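# Put a golf ball centered on the rubber tee

## Task

Place one golf ball, any of them, on the rubber tee so it rests centered above the tee's hole and stays there without the robot supporting it; then open the gripper and move the arm away from it.

## Robot and tools

Robot: one arm with five revolving joints and a two-finger gripper. In every row and every per-joint list the order is waist, shoulder, elbow, wrist pitch, wrist roll, and where there is a sixth entry it is the gripper opening. Stated joint ranges in radians: waist -6.283 to 6.283, shoulder -2.059 to 2.094, elbow -3.927 to 0.192, wrist pitch -1.693 to 3.142, wrist roll -6.283 to 6.283 (real ends may differ by up to 0.010). The waist spins the arm about a vertical-ish axis, counterclockwise from above as the angle rises; shoulder, elbow and wrist pitch bend within one plane containing that axis; wrist roll spins the hand about the finger direction. The fingers therefore always point inside the vertical plane through the waist axis and the hand, never sideways.

Frame: the scene frame has its origin on the table top beneath the arm base, +z up, +y to the left when facing +x. Positions are metres, velocities m/s and rad/s. The base may sit slightly tilted, and the reported hand position gets less accurate at long reach. The gripper's fingers extend along its own +z and separate along its own y. end_effector_position is the spot between the pads when closed, roughly 2 cm short of the tips; closing pushes the tips about 10 mm further out.

execute_actions(actions): actions is a list of actions; each action is a list of 0 to 15 rows; each row is 6 numbers in [-1, 1]. Only one arm, so one row per control step (1/30 s). If an action has fewer than 15 rows, its final row repeats to fill 15 steps. Numbers 1-5 are offsets, not poses: each is a joint change measured from that joint's angle when the action began (not from the previous row), scaled so 1.0 equals 2.036 rad. For the first action of a call, the start is the last angles reported in this scene. Number 6 is an absolute opening: +1 fully open (0.084 m pad gap), -1 shut. An action is rejected if it would carry a joint more than 0.010 rad beyond its range; a malformed action, or a first action failing that check, cancels the entire call with no motion. A joint asked past its real end is stopped there, and the result may say "joint sent to its limit" (its absence proves nothing). An empty list simply returns the current state and images.

move(target, speed, blocking): target is one 6-number row with the same scaling; its five joint offsets are counted from the Joint positions in the latest result that listed them, and the sixth is the absolute opening, applied immediately. All joints travel together and finish simultaneously, so the hand follows a curve; the path lasts 0.5 to 10 s and stops short if it needs longer. speed (rad/s, 0.01 to 2, default 0.5) sets the top rate of the joint with the largest change. Moves ignore obstacles; faster contact and targets set beyond the contact point both press harder. blocking=false returns after 0.5 s while the arm keeps going; until a result shows the move finished, send wait or stop before any new motion. The extra "move:" line gives the ending (done, off_target, moving, held, fault), limits=held or limits=none, and the joint furthest from target.

wait(seconds): 0 to 10, lets time pass holding the last command; returns early if a running move finishes. stop(): brakes a running move; needs some travel to brake; fingers continue. zoom_image(camera, region): camera is cam_high, cam_low or cam_wrist; region [x0, y0, x1, y1] in that image's pixels from the top-left, no larger than 504 by 504. finished_scene(scene): ends the numbered scene for good and reports success; only call it with the ball resting on the tee, released, and the arm clear and still.

Result lines: pose (end_effector_position, end_effector_quat_wxyz) and velocities; Joint positions and Joint velocities (rad, rad/s, then pad gap in m); Joint targets, the angles currently being driven toward, which can drift on their own; grip_measured, the measured opening on the command scale. "joint command not followed" means the clearance check altered targets. Images come from cam_high, cam_low, cam_wrist, each 672x504, with calibration (intrinsics, distortion, world-to-camera transform) given per camera; fixed cameras may be off by a couple of degrees and millimetres, and the wrist camera's pose follows the reported joints.

Motion limits: each joint target moves at most 3.14 rad/s; per step a target stays within 0.623 rad of the measured angle, and targets that would jump the hand over 70 mm are pulled back. Big changes may need several actions; finish an incomplete change with a further command.

Gripping: to hold the ball, command an opening well below grip_measured; a larger gap means a harder squeeze (about 24 N per pad maximum). Close gently, since a fast close can overpress. Objects may get a brief tug or shove from outside.

Avoid: knocking or dropping anything off the table (task fails), dropping the ball, slamming or pushing hard into the table or tee. Contact torque reaching a load limit (waist 44.5, shoulder 44.5, elbow 26.7, wrist pitch 17.8, wrist roll 17.8 N m, including the held ball's weight) triggers a fault: the joint backs off, the arm freezes 10 s and the rest of the call is dropped. Holding loads heats motors; MOTOR HOT appears at 65 °C and an OVER-TEMPERATURE FAULT braking stop at 80 °C. Smooth, low-effort motion is preferred.

Each tool is called after ">>>" in YAML: its name, and indented under it one key for each argument.

## Session

>>> execute_actions:
  actions: []

Scene clock: 0.00 s.
end_effector_position=(+0.1402, +0.1631, +0.3601) grip_measured=+1.00 end_effector_quat_wxyz=(-0.355, -0.164, +0.874, -0.288) end_effector_velocity=(+0.000, +0.000, -0.000) end_effector_angular_velocity=(-0.000, -0.000, -0.000)
Joint names: [waist, shoulder, elbow, wrist pitch, wrist roll]
Joint positions: [ 0.845 -0.101 -1.134  2.181 -2.631  0.084]
Joint velocities: [-0.  0. -0. -0.  0. -0.]
Joint targets: [0.845 -0.101 -1.134 2.181 -2.631]

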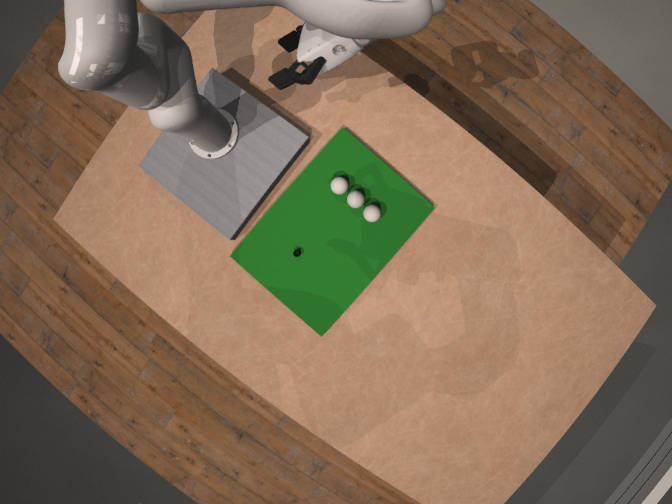

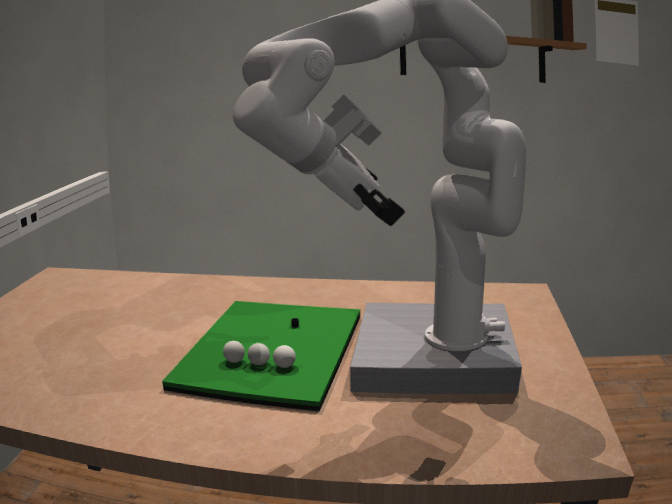

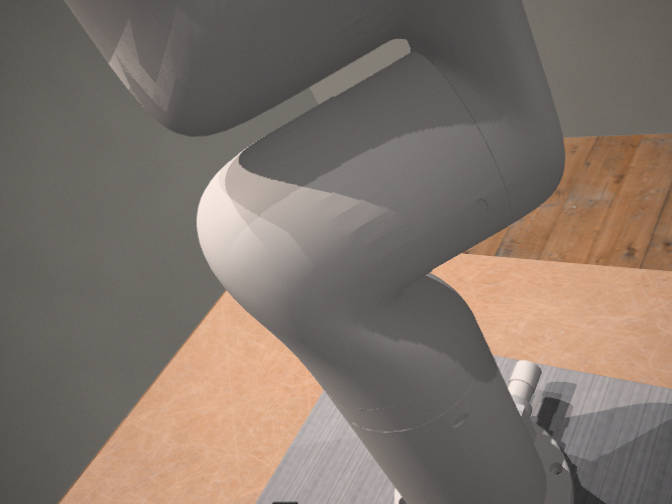

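>>> move:
  target: [-0.301,0.124,0.156,-0.745,-0.251,0.5]
  speed: 1

Scene clock: 34.33 s.
end_effector_position=(+0.4299, +0.1154, +0.1171) grip_measured=+0.49 end_effector_quat_wxyz=(-0.004, -0.131, +0.991, +0.003) end_effector_velocity=(-0.000, -0.001, -0.001) end_effector_angular_velocity=(-0.000, +0.001, -0.002)
Joint names: [waist, shoulder, elbow, wrist pitch, wrist roll]
Joint positions: [ 0.232  0.151 -0.817  0.665 -3.142  0.065]
Joint velocities: [-0.003  0.002  0.001 -0.002 -0.     0.   ]
Joint targets: [0.232 0.151 -0.817 0.665 -3.142]
move: done; limits=none; farthest joint: the shoulder, 0.001 radians from its target (0.253 radians at the start)
camera_calibration (this result's frames):
cam_wrist: T_world_to_cam=[[-0.23452, 0.972034, 0.0122645, 0.020834], [0.972066, 0.234368, 0.012632, -0.378803], [0.00940429, 0.0148844, -0.999845, 0.242782], [0, 0, 0, 1]] pos_world=[0.370824, 0.0649143, 0.247274]

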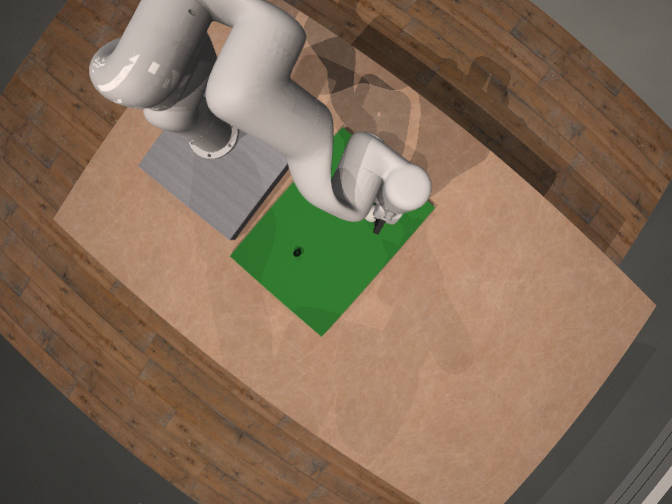

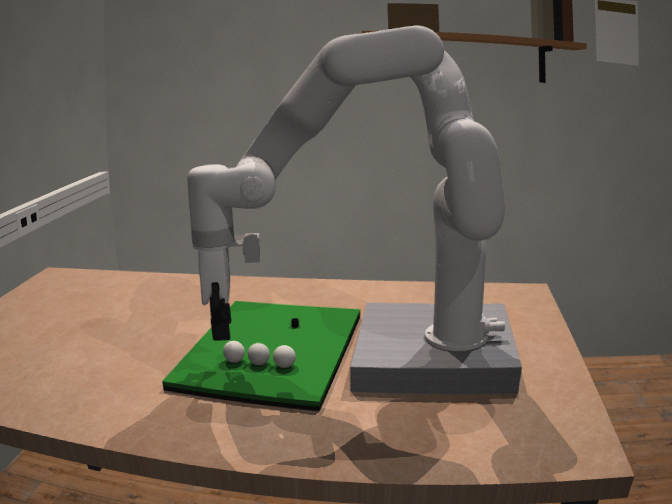

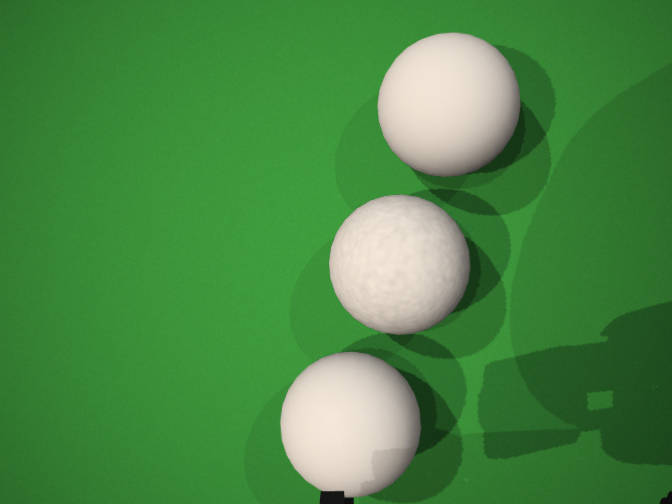

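>>> move:
  target: [-0.016,0.045,0.012,-0.057,0,1]

>>> move:
  target: [0,0.045,0.012,-0.057,0,1]
  speed: 0.2

Scene clock: 58.60 s.
end_effector_position=(+0.4304, +0.1009, +0.0774) grip_measured=+1.00 end_effector_quat_wxyz=(-0.004, -0.115, +0.993, +0.003) end_effector_velocity=(-0.001, -0.001, -0.002) end_effector_angular_velocity=(-0.001, +0.004, -0.001)
Joint names: [waist, shoulder, elbow, wrist pitch, wrist roll]
Joint positions: [ 0.2    0.242 -0.793  0.549 -3.142  0.084]
Joint velocities: [-0.001  0.003  0.002 -0.001  0.    -0.   ]
Joint targets: [0.200 0.243 -0.793 0.549 -3.142]
move: done; limits=none; farthest joint: the shoulder, 0.001 radians from its target (0.091 radians at the start)
camera_calibration (this result's frames):
cam_wrist: T_world_to_cam=[[-0.202863, 0.979134, 0.011977, 0.0211679], [0.979152, 0.202707, 0.0130491, -0.375311], [0.010349, 0.0143745, -0.999843, 0.202887], [0, 0, 0, 1]] pos_world=[0.369681, 0.0524356, 0.207499]

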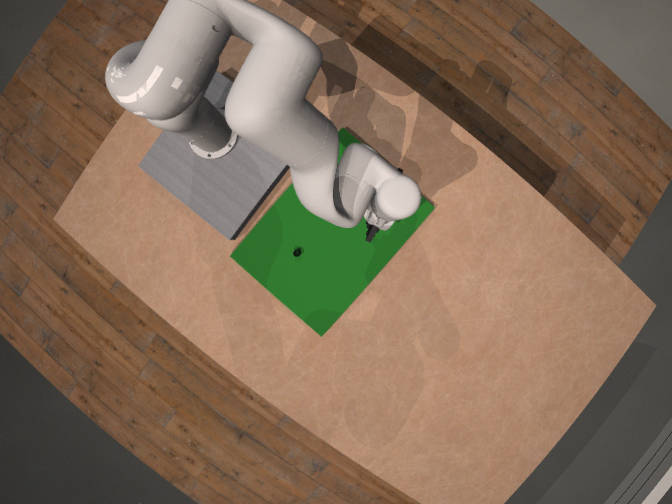

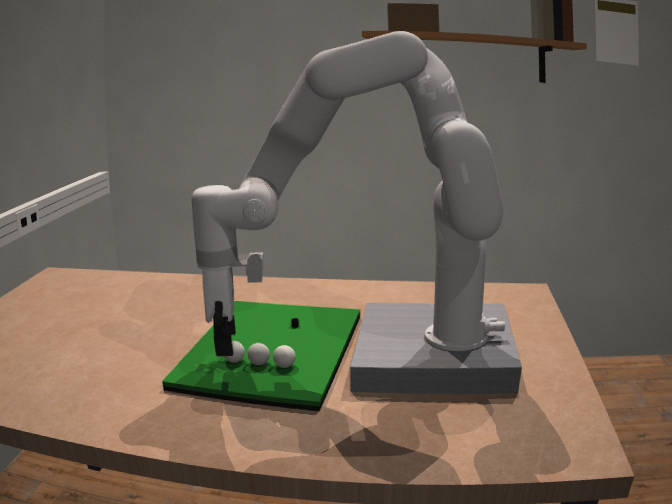

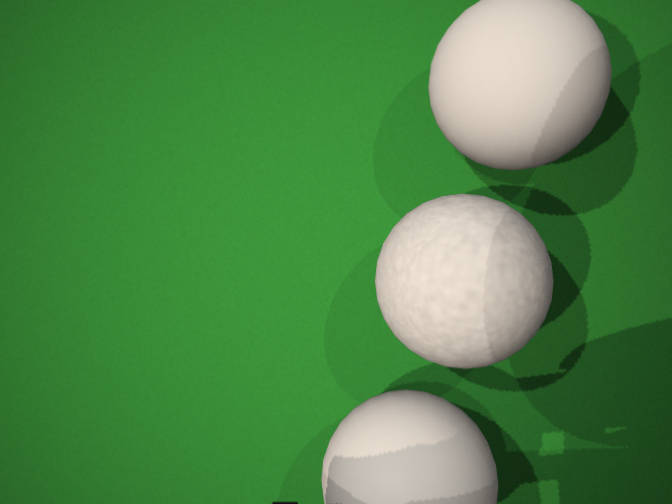

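Scene clock: 59.63 s.
end_effector_position=(+0.4232, +0.0995, +0.0389) grip_measured=+1.00 end_effector_quat_wxyz=(-0.004, -0.115, +0.993, +0.003) end_effector_velocity=(-0.001, -0.000, -0.002) end_effector_angular_velocity=(-0.001, +0.003, -0.000)
Joint names: [waist, shoulder, elbow, wrist pitch, wrist roll]
Joint positions: [ 0.2    0.333 -0.769  0.433 -3.142  0.084]
Joint velocities: [ 0.     0.002  0.002 -0.001  0.     0.   ]
Joint targets: [0.200 0.334 -0.768 0.433 -3.142]
move: done; limits=none; farthest joint: the waist, 0.000 radians from its target (0.000 radians at the start)
camera_calibration (this result's frames):
cam_wrist: T_world_to_cam=[[-0.20287, 0.979132, 0.0119914, 0.0215921], [0.979145, 0.202706, 0.0135946, -0.367529], [0.0108801, 0.0144993, -0.999836, 0.164246], [0, 0, 0, 1]] pos_world=[0.362458, 0.0509774, 0.168956]

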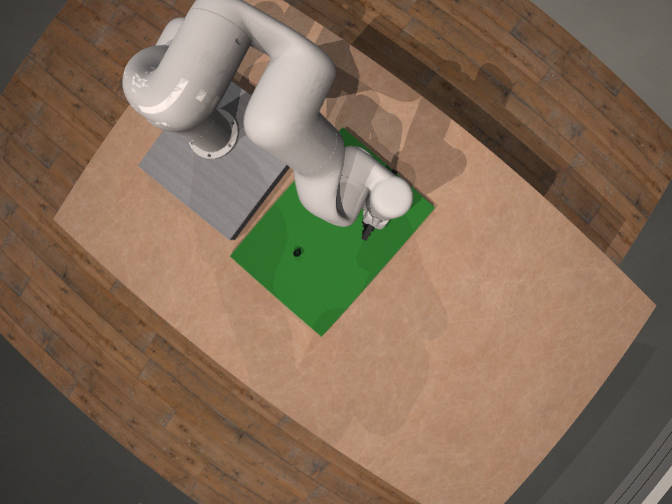

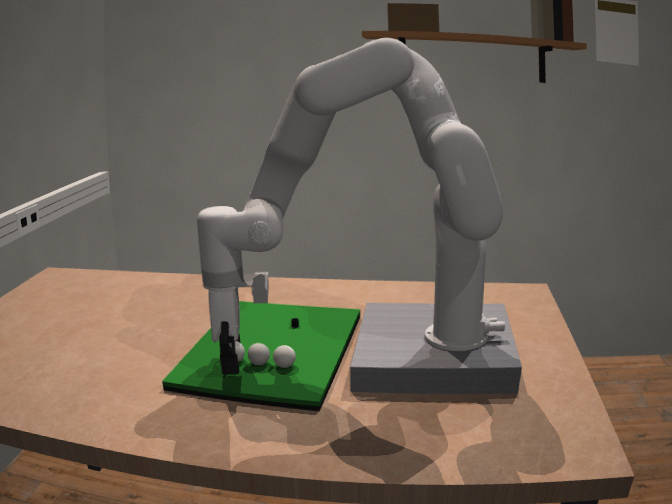

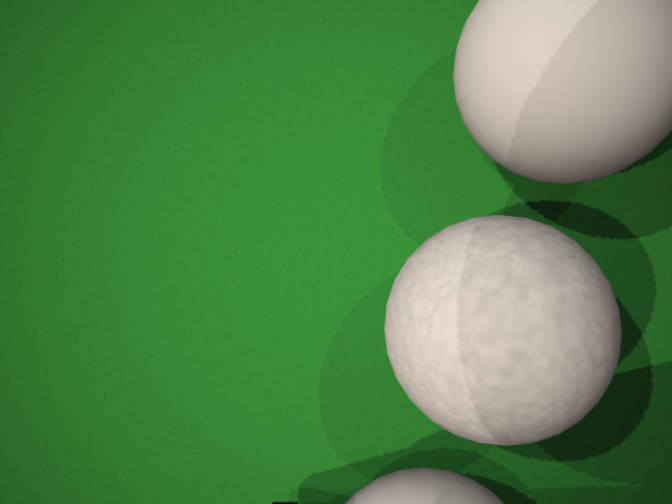

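>>> move:
  target: [0,-0.0067,0.0113,-0.0046,0,1]
  speed: 0.1

>>> move:
  target: [0,0,0,0,0,-0.4]

>>> move:
  target: [0,-0.07,-0.025,0.095,0,-0.4]
  speed: 0.3

Scene clock: 69.93 s.
end_effector_position=(+0.4174, +0.0981, +0.0389) grip_measured=+1.00 end_effector_quat_wxyz=(-0.004, -0.115, +0.993, +0.003) end_effector_velocity=(-0.000, -0.000, +0.000) end_effector_angular_velocity=(+0.000, -0.001, -0.000)
Joint names: [waist, shoulder, elbow, wrist pitch, wrist roll]
Joint positions: [ 0.2    0.32  -0.746  0.424 -3.142  0.084]
Joint velocities: [-0.    -0.001  0.001 -0.001  0.    -0.   ]
Joint targets: [0.200 0.320 -0.746 0.424 -3.142]
move: done; limits=none; farthest joint: the waist, 0.000 radians from its target (0.000 radians at the start)
camera_calibration (this result's frames):
cam_wrist: T_world_to_cam=[[-0.20287, 0.979132, 0.0119929, 0.02175], [0.979145, 0.202705, 0.0136522, -0.36154], [0.0109363, 0.0145124, -0.999835, 0.164311], [0, 0, 0, 1]] pos_world=[0.356616, 0.0496055, 0.168959]

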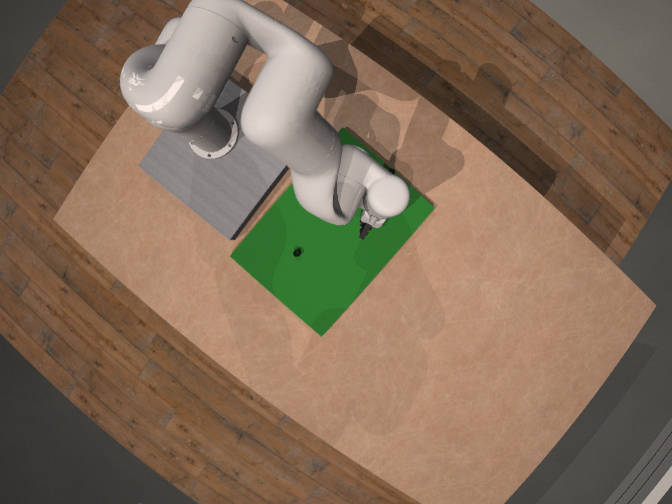

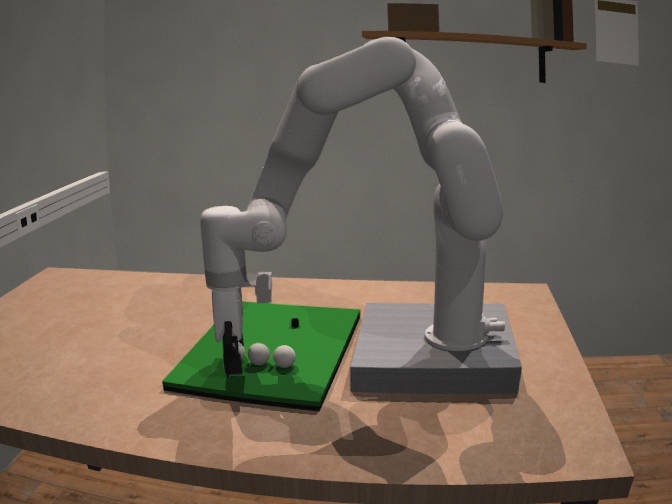

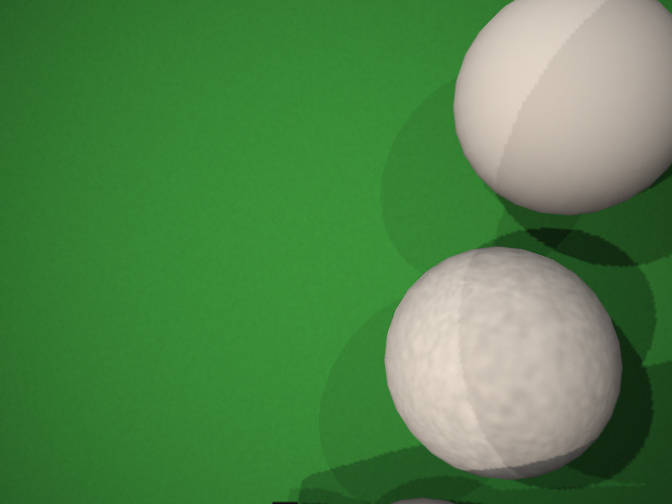

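Scene clock: 70.43 s.
end_effector_position=(+0.4192, +0.0984, +0.0403) grip_measured=-0.05 end_effector_quat_wxyz=(-0.001, -0.115, +0.993, +0.003) end_effector_velocity=(-0.001, -0.000, -0.001) end_effector_angular_velocity=(-0.001, +0.003, +0.001)
Joint names: [waist, shoulder, elbow, wrist pitch, wrist roll]
Joint positions: [ 0.2    0.318 -0.748  0.423 -3.142  0.042]
Joint velocities: [ 0.     0.002  0.001 -0.001 -0.001  0.   ]
Joint targets: [0.200 0.320 -0.746 0.424 -3.142]
move: done; limits=none; farthest joint: the shoulder, 0.002 radians from its target (0.000 radians at the start)
camera_calibration (this result's frames):
cam_wrist: T_world_to_cam=[[-0.2027, 0.979166, 0.0121175, 0.0216952], [0.979116, 0.202462, 0.0184535, -0.363592], [0.0156157, 0.015605, -0.999756, 0.163668], [0, 0, 0, 1]] pos_world=[0.357841, 0.0498162, 0.170075]

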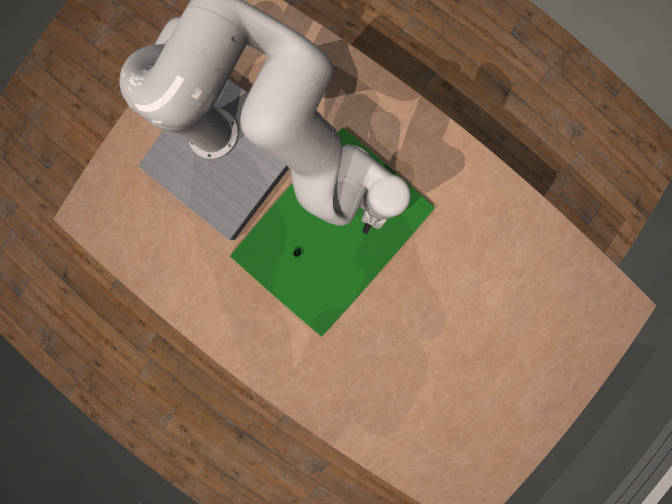

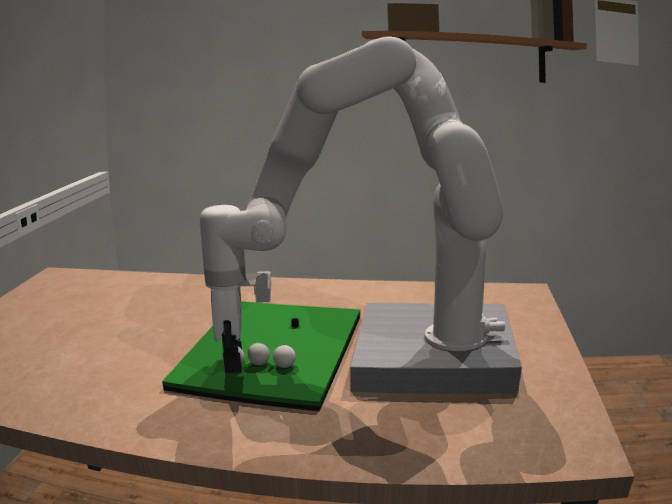

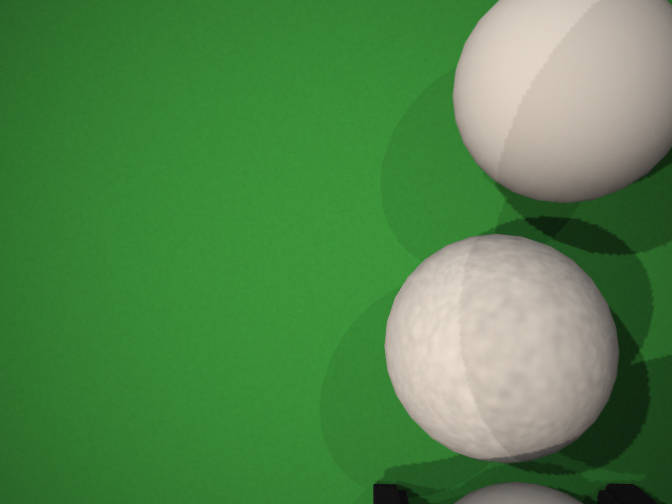

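Scene clock: 71.60 s.
end_effector_position=(+0.4316, +0.1009, +0.1034) grip_measured=-0.06 end_effector_quat_wxyz=(-0.002, -0.115, +0.993, +0.003) end_effector_velocity=(+0.002, +0.001, +0.002) end_effector_angular_velocity=(+0.001, -0.005, -0.001)
Joint names: [waist, shoulder, elbow, wrist pitch, wrist roll]
Joint positions: [ 0.2    0.176 -0.799  0.616 -3.142  0.042]
Joint velocities: [ 0.    -0.003 -0.003  0.001  0.001  0.   ]
Joint targets: [0.200 0.175 -0.799 0.616 -3.142]
move: done; limits=none; farthest joint: the waist, 0.000 radians from its target (0.000 radians at the start)
camera_calibration (this result's frames):
cam_wrist: T_world_to_cam=[[-0.202693, 0.979168, 0.0121007, 0.0209757], [0.979128, 0.202465, 0.017815, -0.377299], [0.0149939, 0.0154591, -0.999768, 0.226769], [0, 0, 0, 1]] pos_world=[0.370275, 0.0523452, 0.233184]

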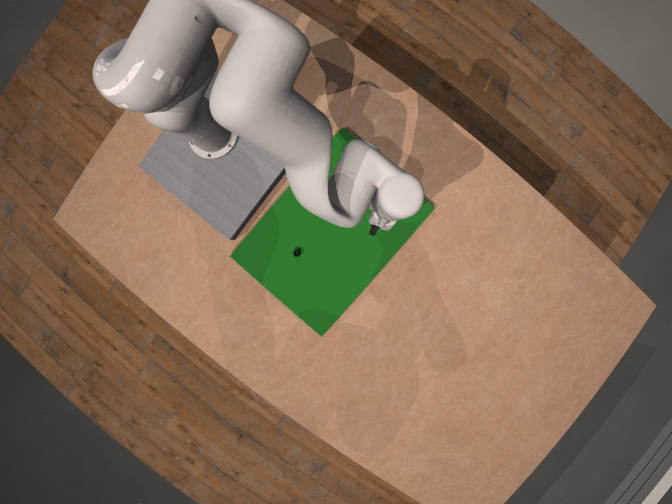

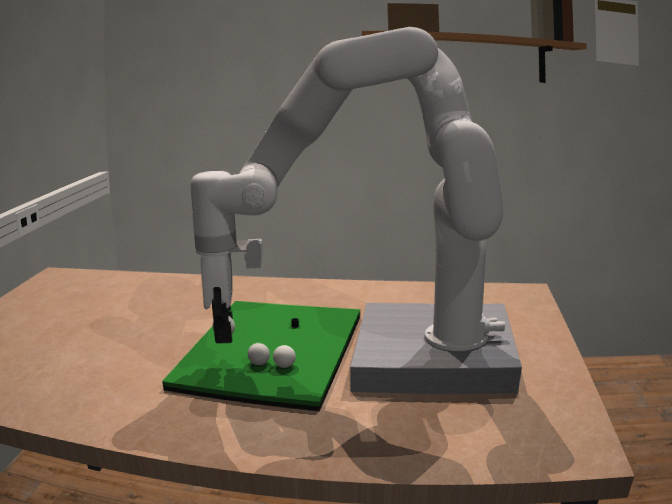

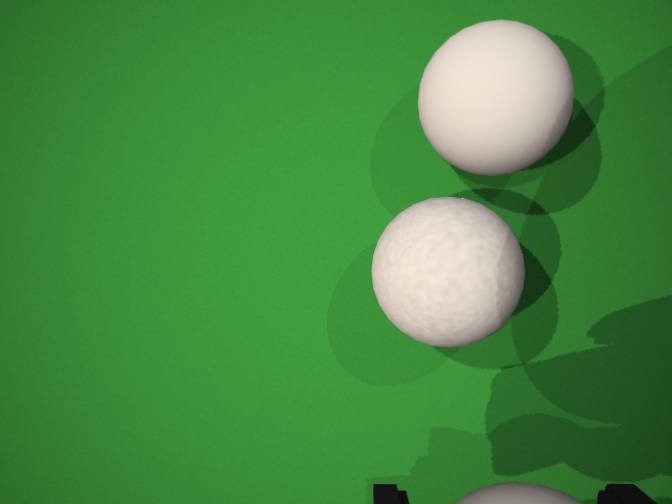

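>>> move:
  target: [-0.236,0,0,0,0,-0.4]
  speed: 0.7

Scene clock: 78.40 s.
end_effector_position=(+0.4296, -0.1094, +0.1026) grip_measured=-0.06 end_effector_quat_wxyz=(-0.002, +0.124, +0.992, +0.001) end_effector_velocity=(-0.000, -0.002, -0.000) end_effector_angular_velocity=(+0.000, +0.000, -0.002)
Joint names: [waist, shoulder, elbow, wrist pitch, wrist roll]
Joint positions: [-0.28   0.176 -0.799  0.616 -3.142  0.042]
Joint velocities: [-0.004  0.    -0.     0.    -0.002  0.   ]
Joint targets: [-0.281 0.176 -0.799 0.616 -3.142]
move: done; limits=none; farthest joint: the waist, 0.000 radians from its target (0.480 radians at the start)
camera_calibration (this result's frames):
cam_wrist: T_world_to_cam=[[0.27209, 0.962246, 0.00709236, 0.0212442], [0.962112, -0.272172, 0.0162242, -0.377204], [0.017542, 0.00240921, -0.999843, 0.226778], [0, 0, 0, 1]] pos_world=[0.353154, -0.123653, 0.232711]

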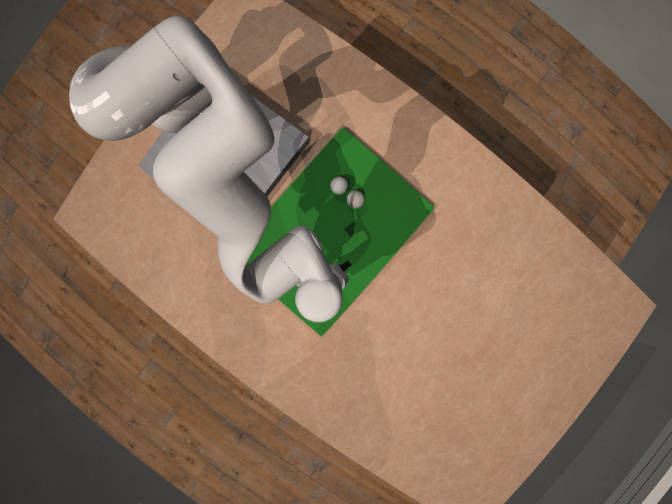

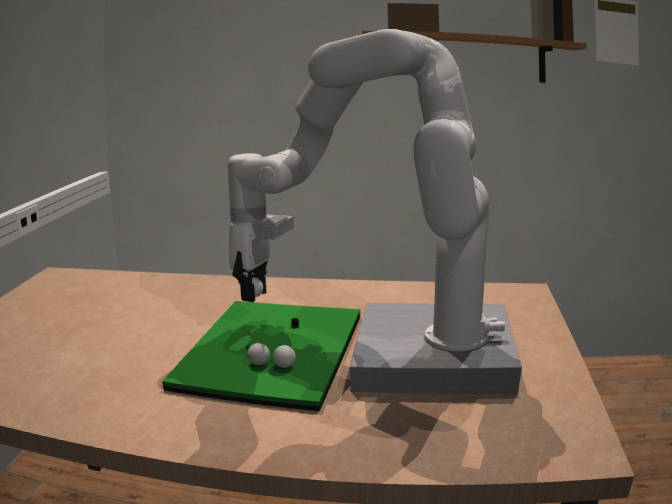

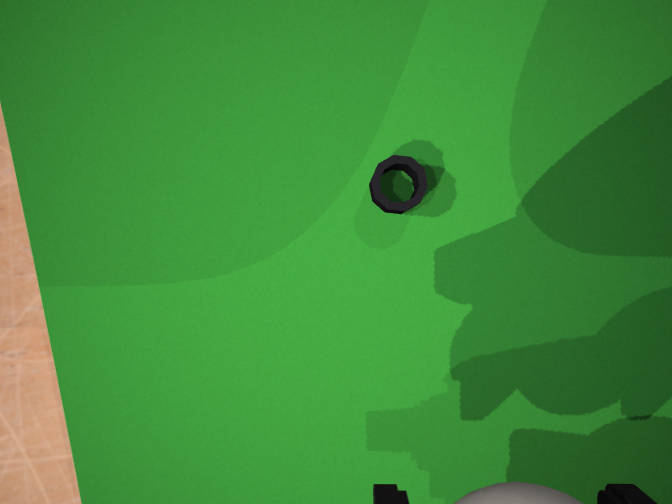

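>>> move:
  target: [-0.0206,-0.082,0.152,-0.070,0,-0.4]

Scene clock: 103.63 s.
end_effector_position=(+0.3460, -0.1037, +0.0820) grip_measured=-0.06 end_effector_quat_wxyz=(-0.002, +0.145, +0.989, +0.001) end_effector_velocity=(-0.002, +0.000, -0.001) end_effector_angular_velocity=(+0.001, +0.004, -0.000)
Joint names: [waist, shoulder, elbow, wrist pitch, wrist roll]
Joint positions: [-0.322  0.009 -0.49   0.474 -3.142  0.042]
Joint velocities: [-0.001 -0.     0.005 -0.    -0.001  0.   ]
Joint targets: [-0.322 0.009 -0.489 0.474 -3.142]
move: done; limits=none; farthest joint: the waist, 0.000 radians from its target (0.041 radians at the start)
camera_calibration (this result's frames):
cam_wrist: T_world_to_cam=[[0.312117, 0.950021, 0.00664145, 0.0235573], [0.949876, -0.312185, 0.0166298, -0.29482], [0.017872, 0.00111813, -0.99984, 0.207308], [0, 0, 0, 1]] pos_world=[0.268985, -0.11465, 0.212021]

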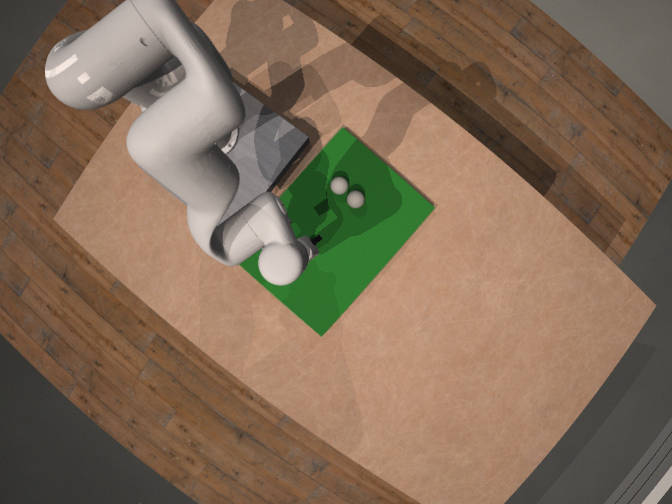

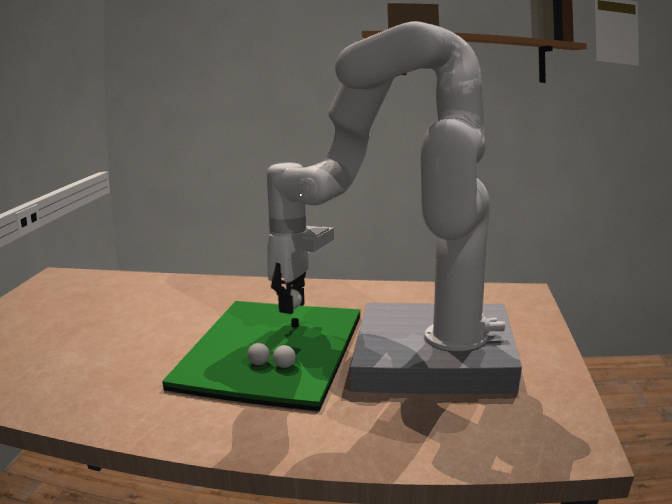

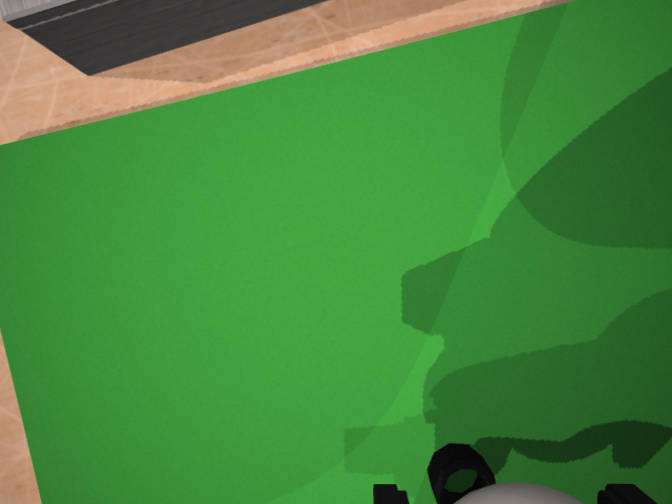

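>>> move:
  target: [-0.002,0.0162,0.0101,-0.0263,0,-0.4]
  speed: 0.1

>>> zoom_image:
  camera: "cam_low"
  region: [250,260,340,340]

Scene clock: 115.40 s.
end_effector_position=(+0.3404, -0.1035, +0.0683) grip_measured=-0.06 end_effector_quat_wxyz=(-0.002, +0.147, +0.989, +0.001) end_effector_velocity=(-0.001, -0.000, -0.001) end_effector_angular_velocity=(+0.000, +0.001, -0.001)
Joint names: [waist, shoulder, elbow, wrist pitch, wrist roll]
Joint positions: [-0.326  0.042 -0.469  0.42  -3.142  0.042]
Joint velocities: [-0.001  0.001  0.001 -0.001  0.     0.   ]
Joint targets: [-0.326 0.042 -0.469 0.420 -3.142]
move: done; limits=none; farthest joint: the waist, 0.000 radians from its target (0.004 radians at the start)
camera_calibration (this result's frames):
cam_wrist: T_world_to_cam=[[0.315965, 0.948748, 0.00660335, 0.0237841], [0.948598, -0.316033, 0.0168832, -0.289246], [0.0181048, 0.000929422, -0.999836, 0.193698], [0, 0, 0, 1]] pos_world=[0.263357, -0.114157, 0.198392]

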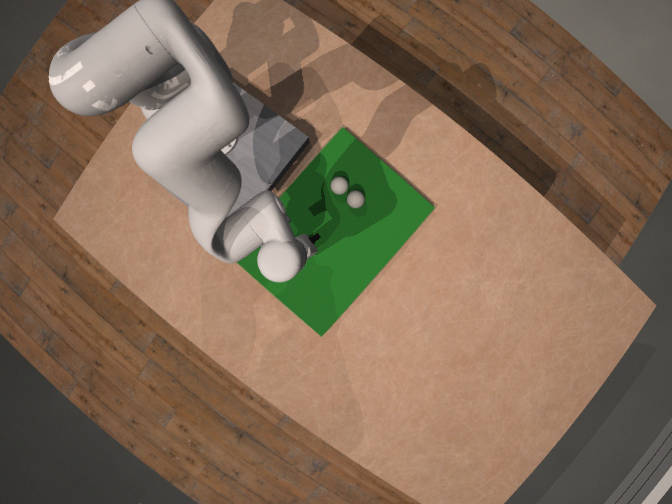

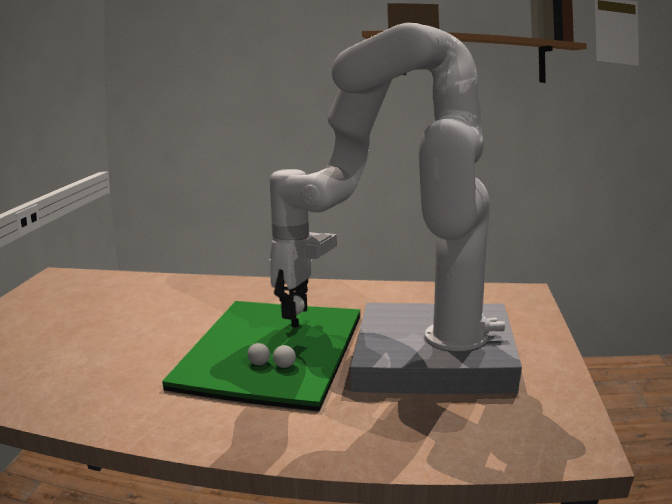

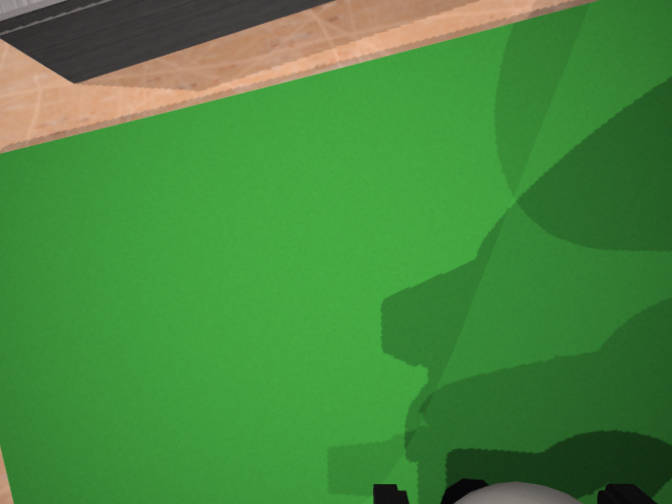

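Region (250, 260, 340, 340) of cam_low's 672x504 image, scaled by 5.600, with more detail than that image has.

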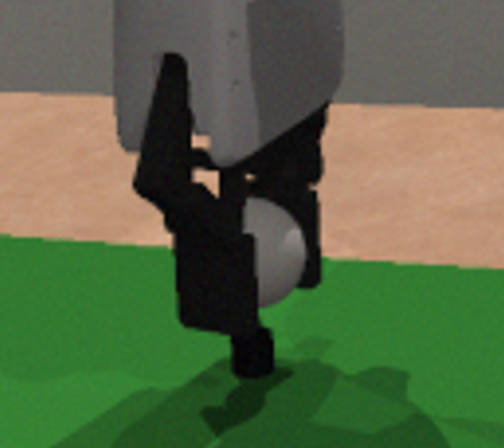

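>>> move:
  target: [-0.003,0.0115,0.0008,-0.0123,0,-0.4]
  speed: 0.04

>>> zoom_image:
  camera: "cam_low"
  region: [250,260,340,340]

Scene clock: 121.33 s.
end_effector_position=(+0.3393, -0.1054, +0.0616) grip_measured=-0.06 end_effector_quat_wxyz=(-0.002, +0.150, +0.989, +0.001) end_effector_velocity=(+0.000, -0.000, -0.000) end_effector_angular_velocity=(-0.000, -0.001, +0.001)
Joint names: [waist, shoulder, elbow, wrist pitch, wrist roll]
Joint positions: [-0.332  0.065 -0.468  0.395 -3.142  0.042]
Joint velocities: [-0.     0.    -0.    -0.001 -0.001 -0.   ]
Joint targets: [-0.332 0.065 -0.468 0.395 -3.142]
move: done; limits=none; farthest joint: the waist, 0.000 radians from its target (0.006 radians at the start)
camera_calibration (this result's frames):
cam_wrist: T_world_to_cam=[[0.321722, 0.946812, 0.00653842, 0.0238429], [0.94666, -0.321787, 0.0169655, -0.288614], [0.0181671, 0.000731507, -0.999835, 0.186897], [0, 0, 0, 1]] pos_world=[0.262153, -0.115584, 0.191607]

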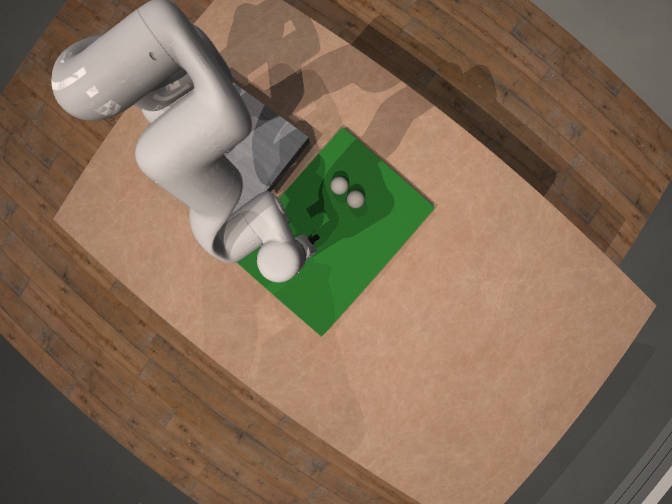

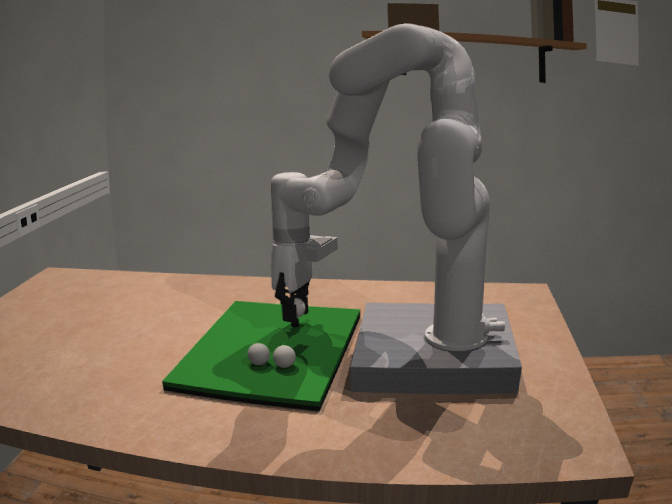

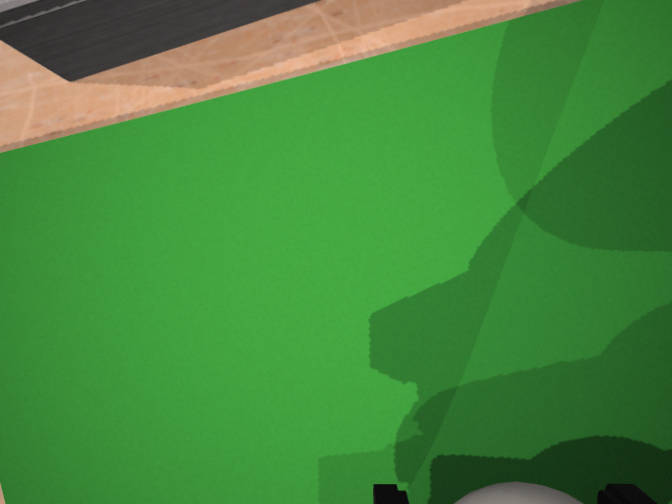

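Region (250, 260, 340, 340) of cam_low's 672x504 image, scaled by 5.600, with more detail than that image has.

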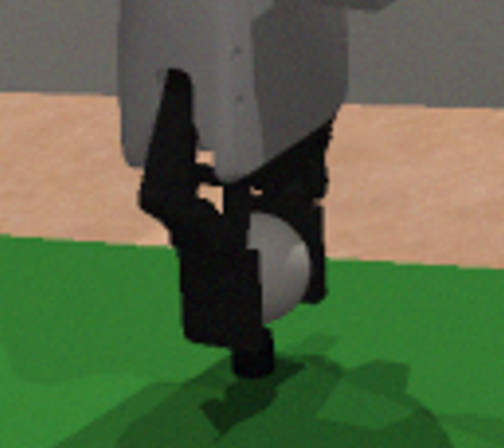

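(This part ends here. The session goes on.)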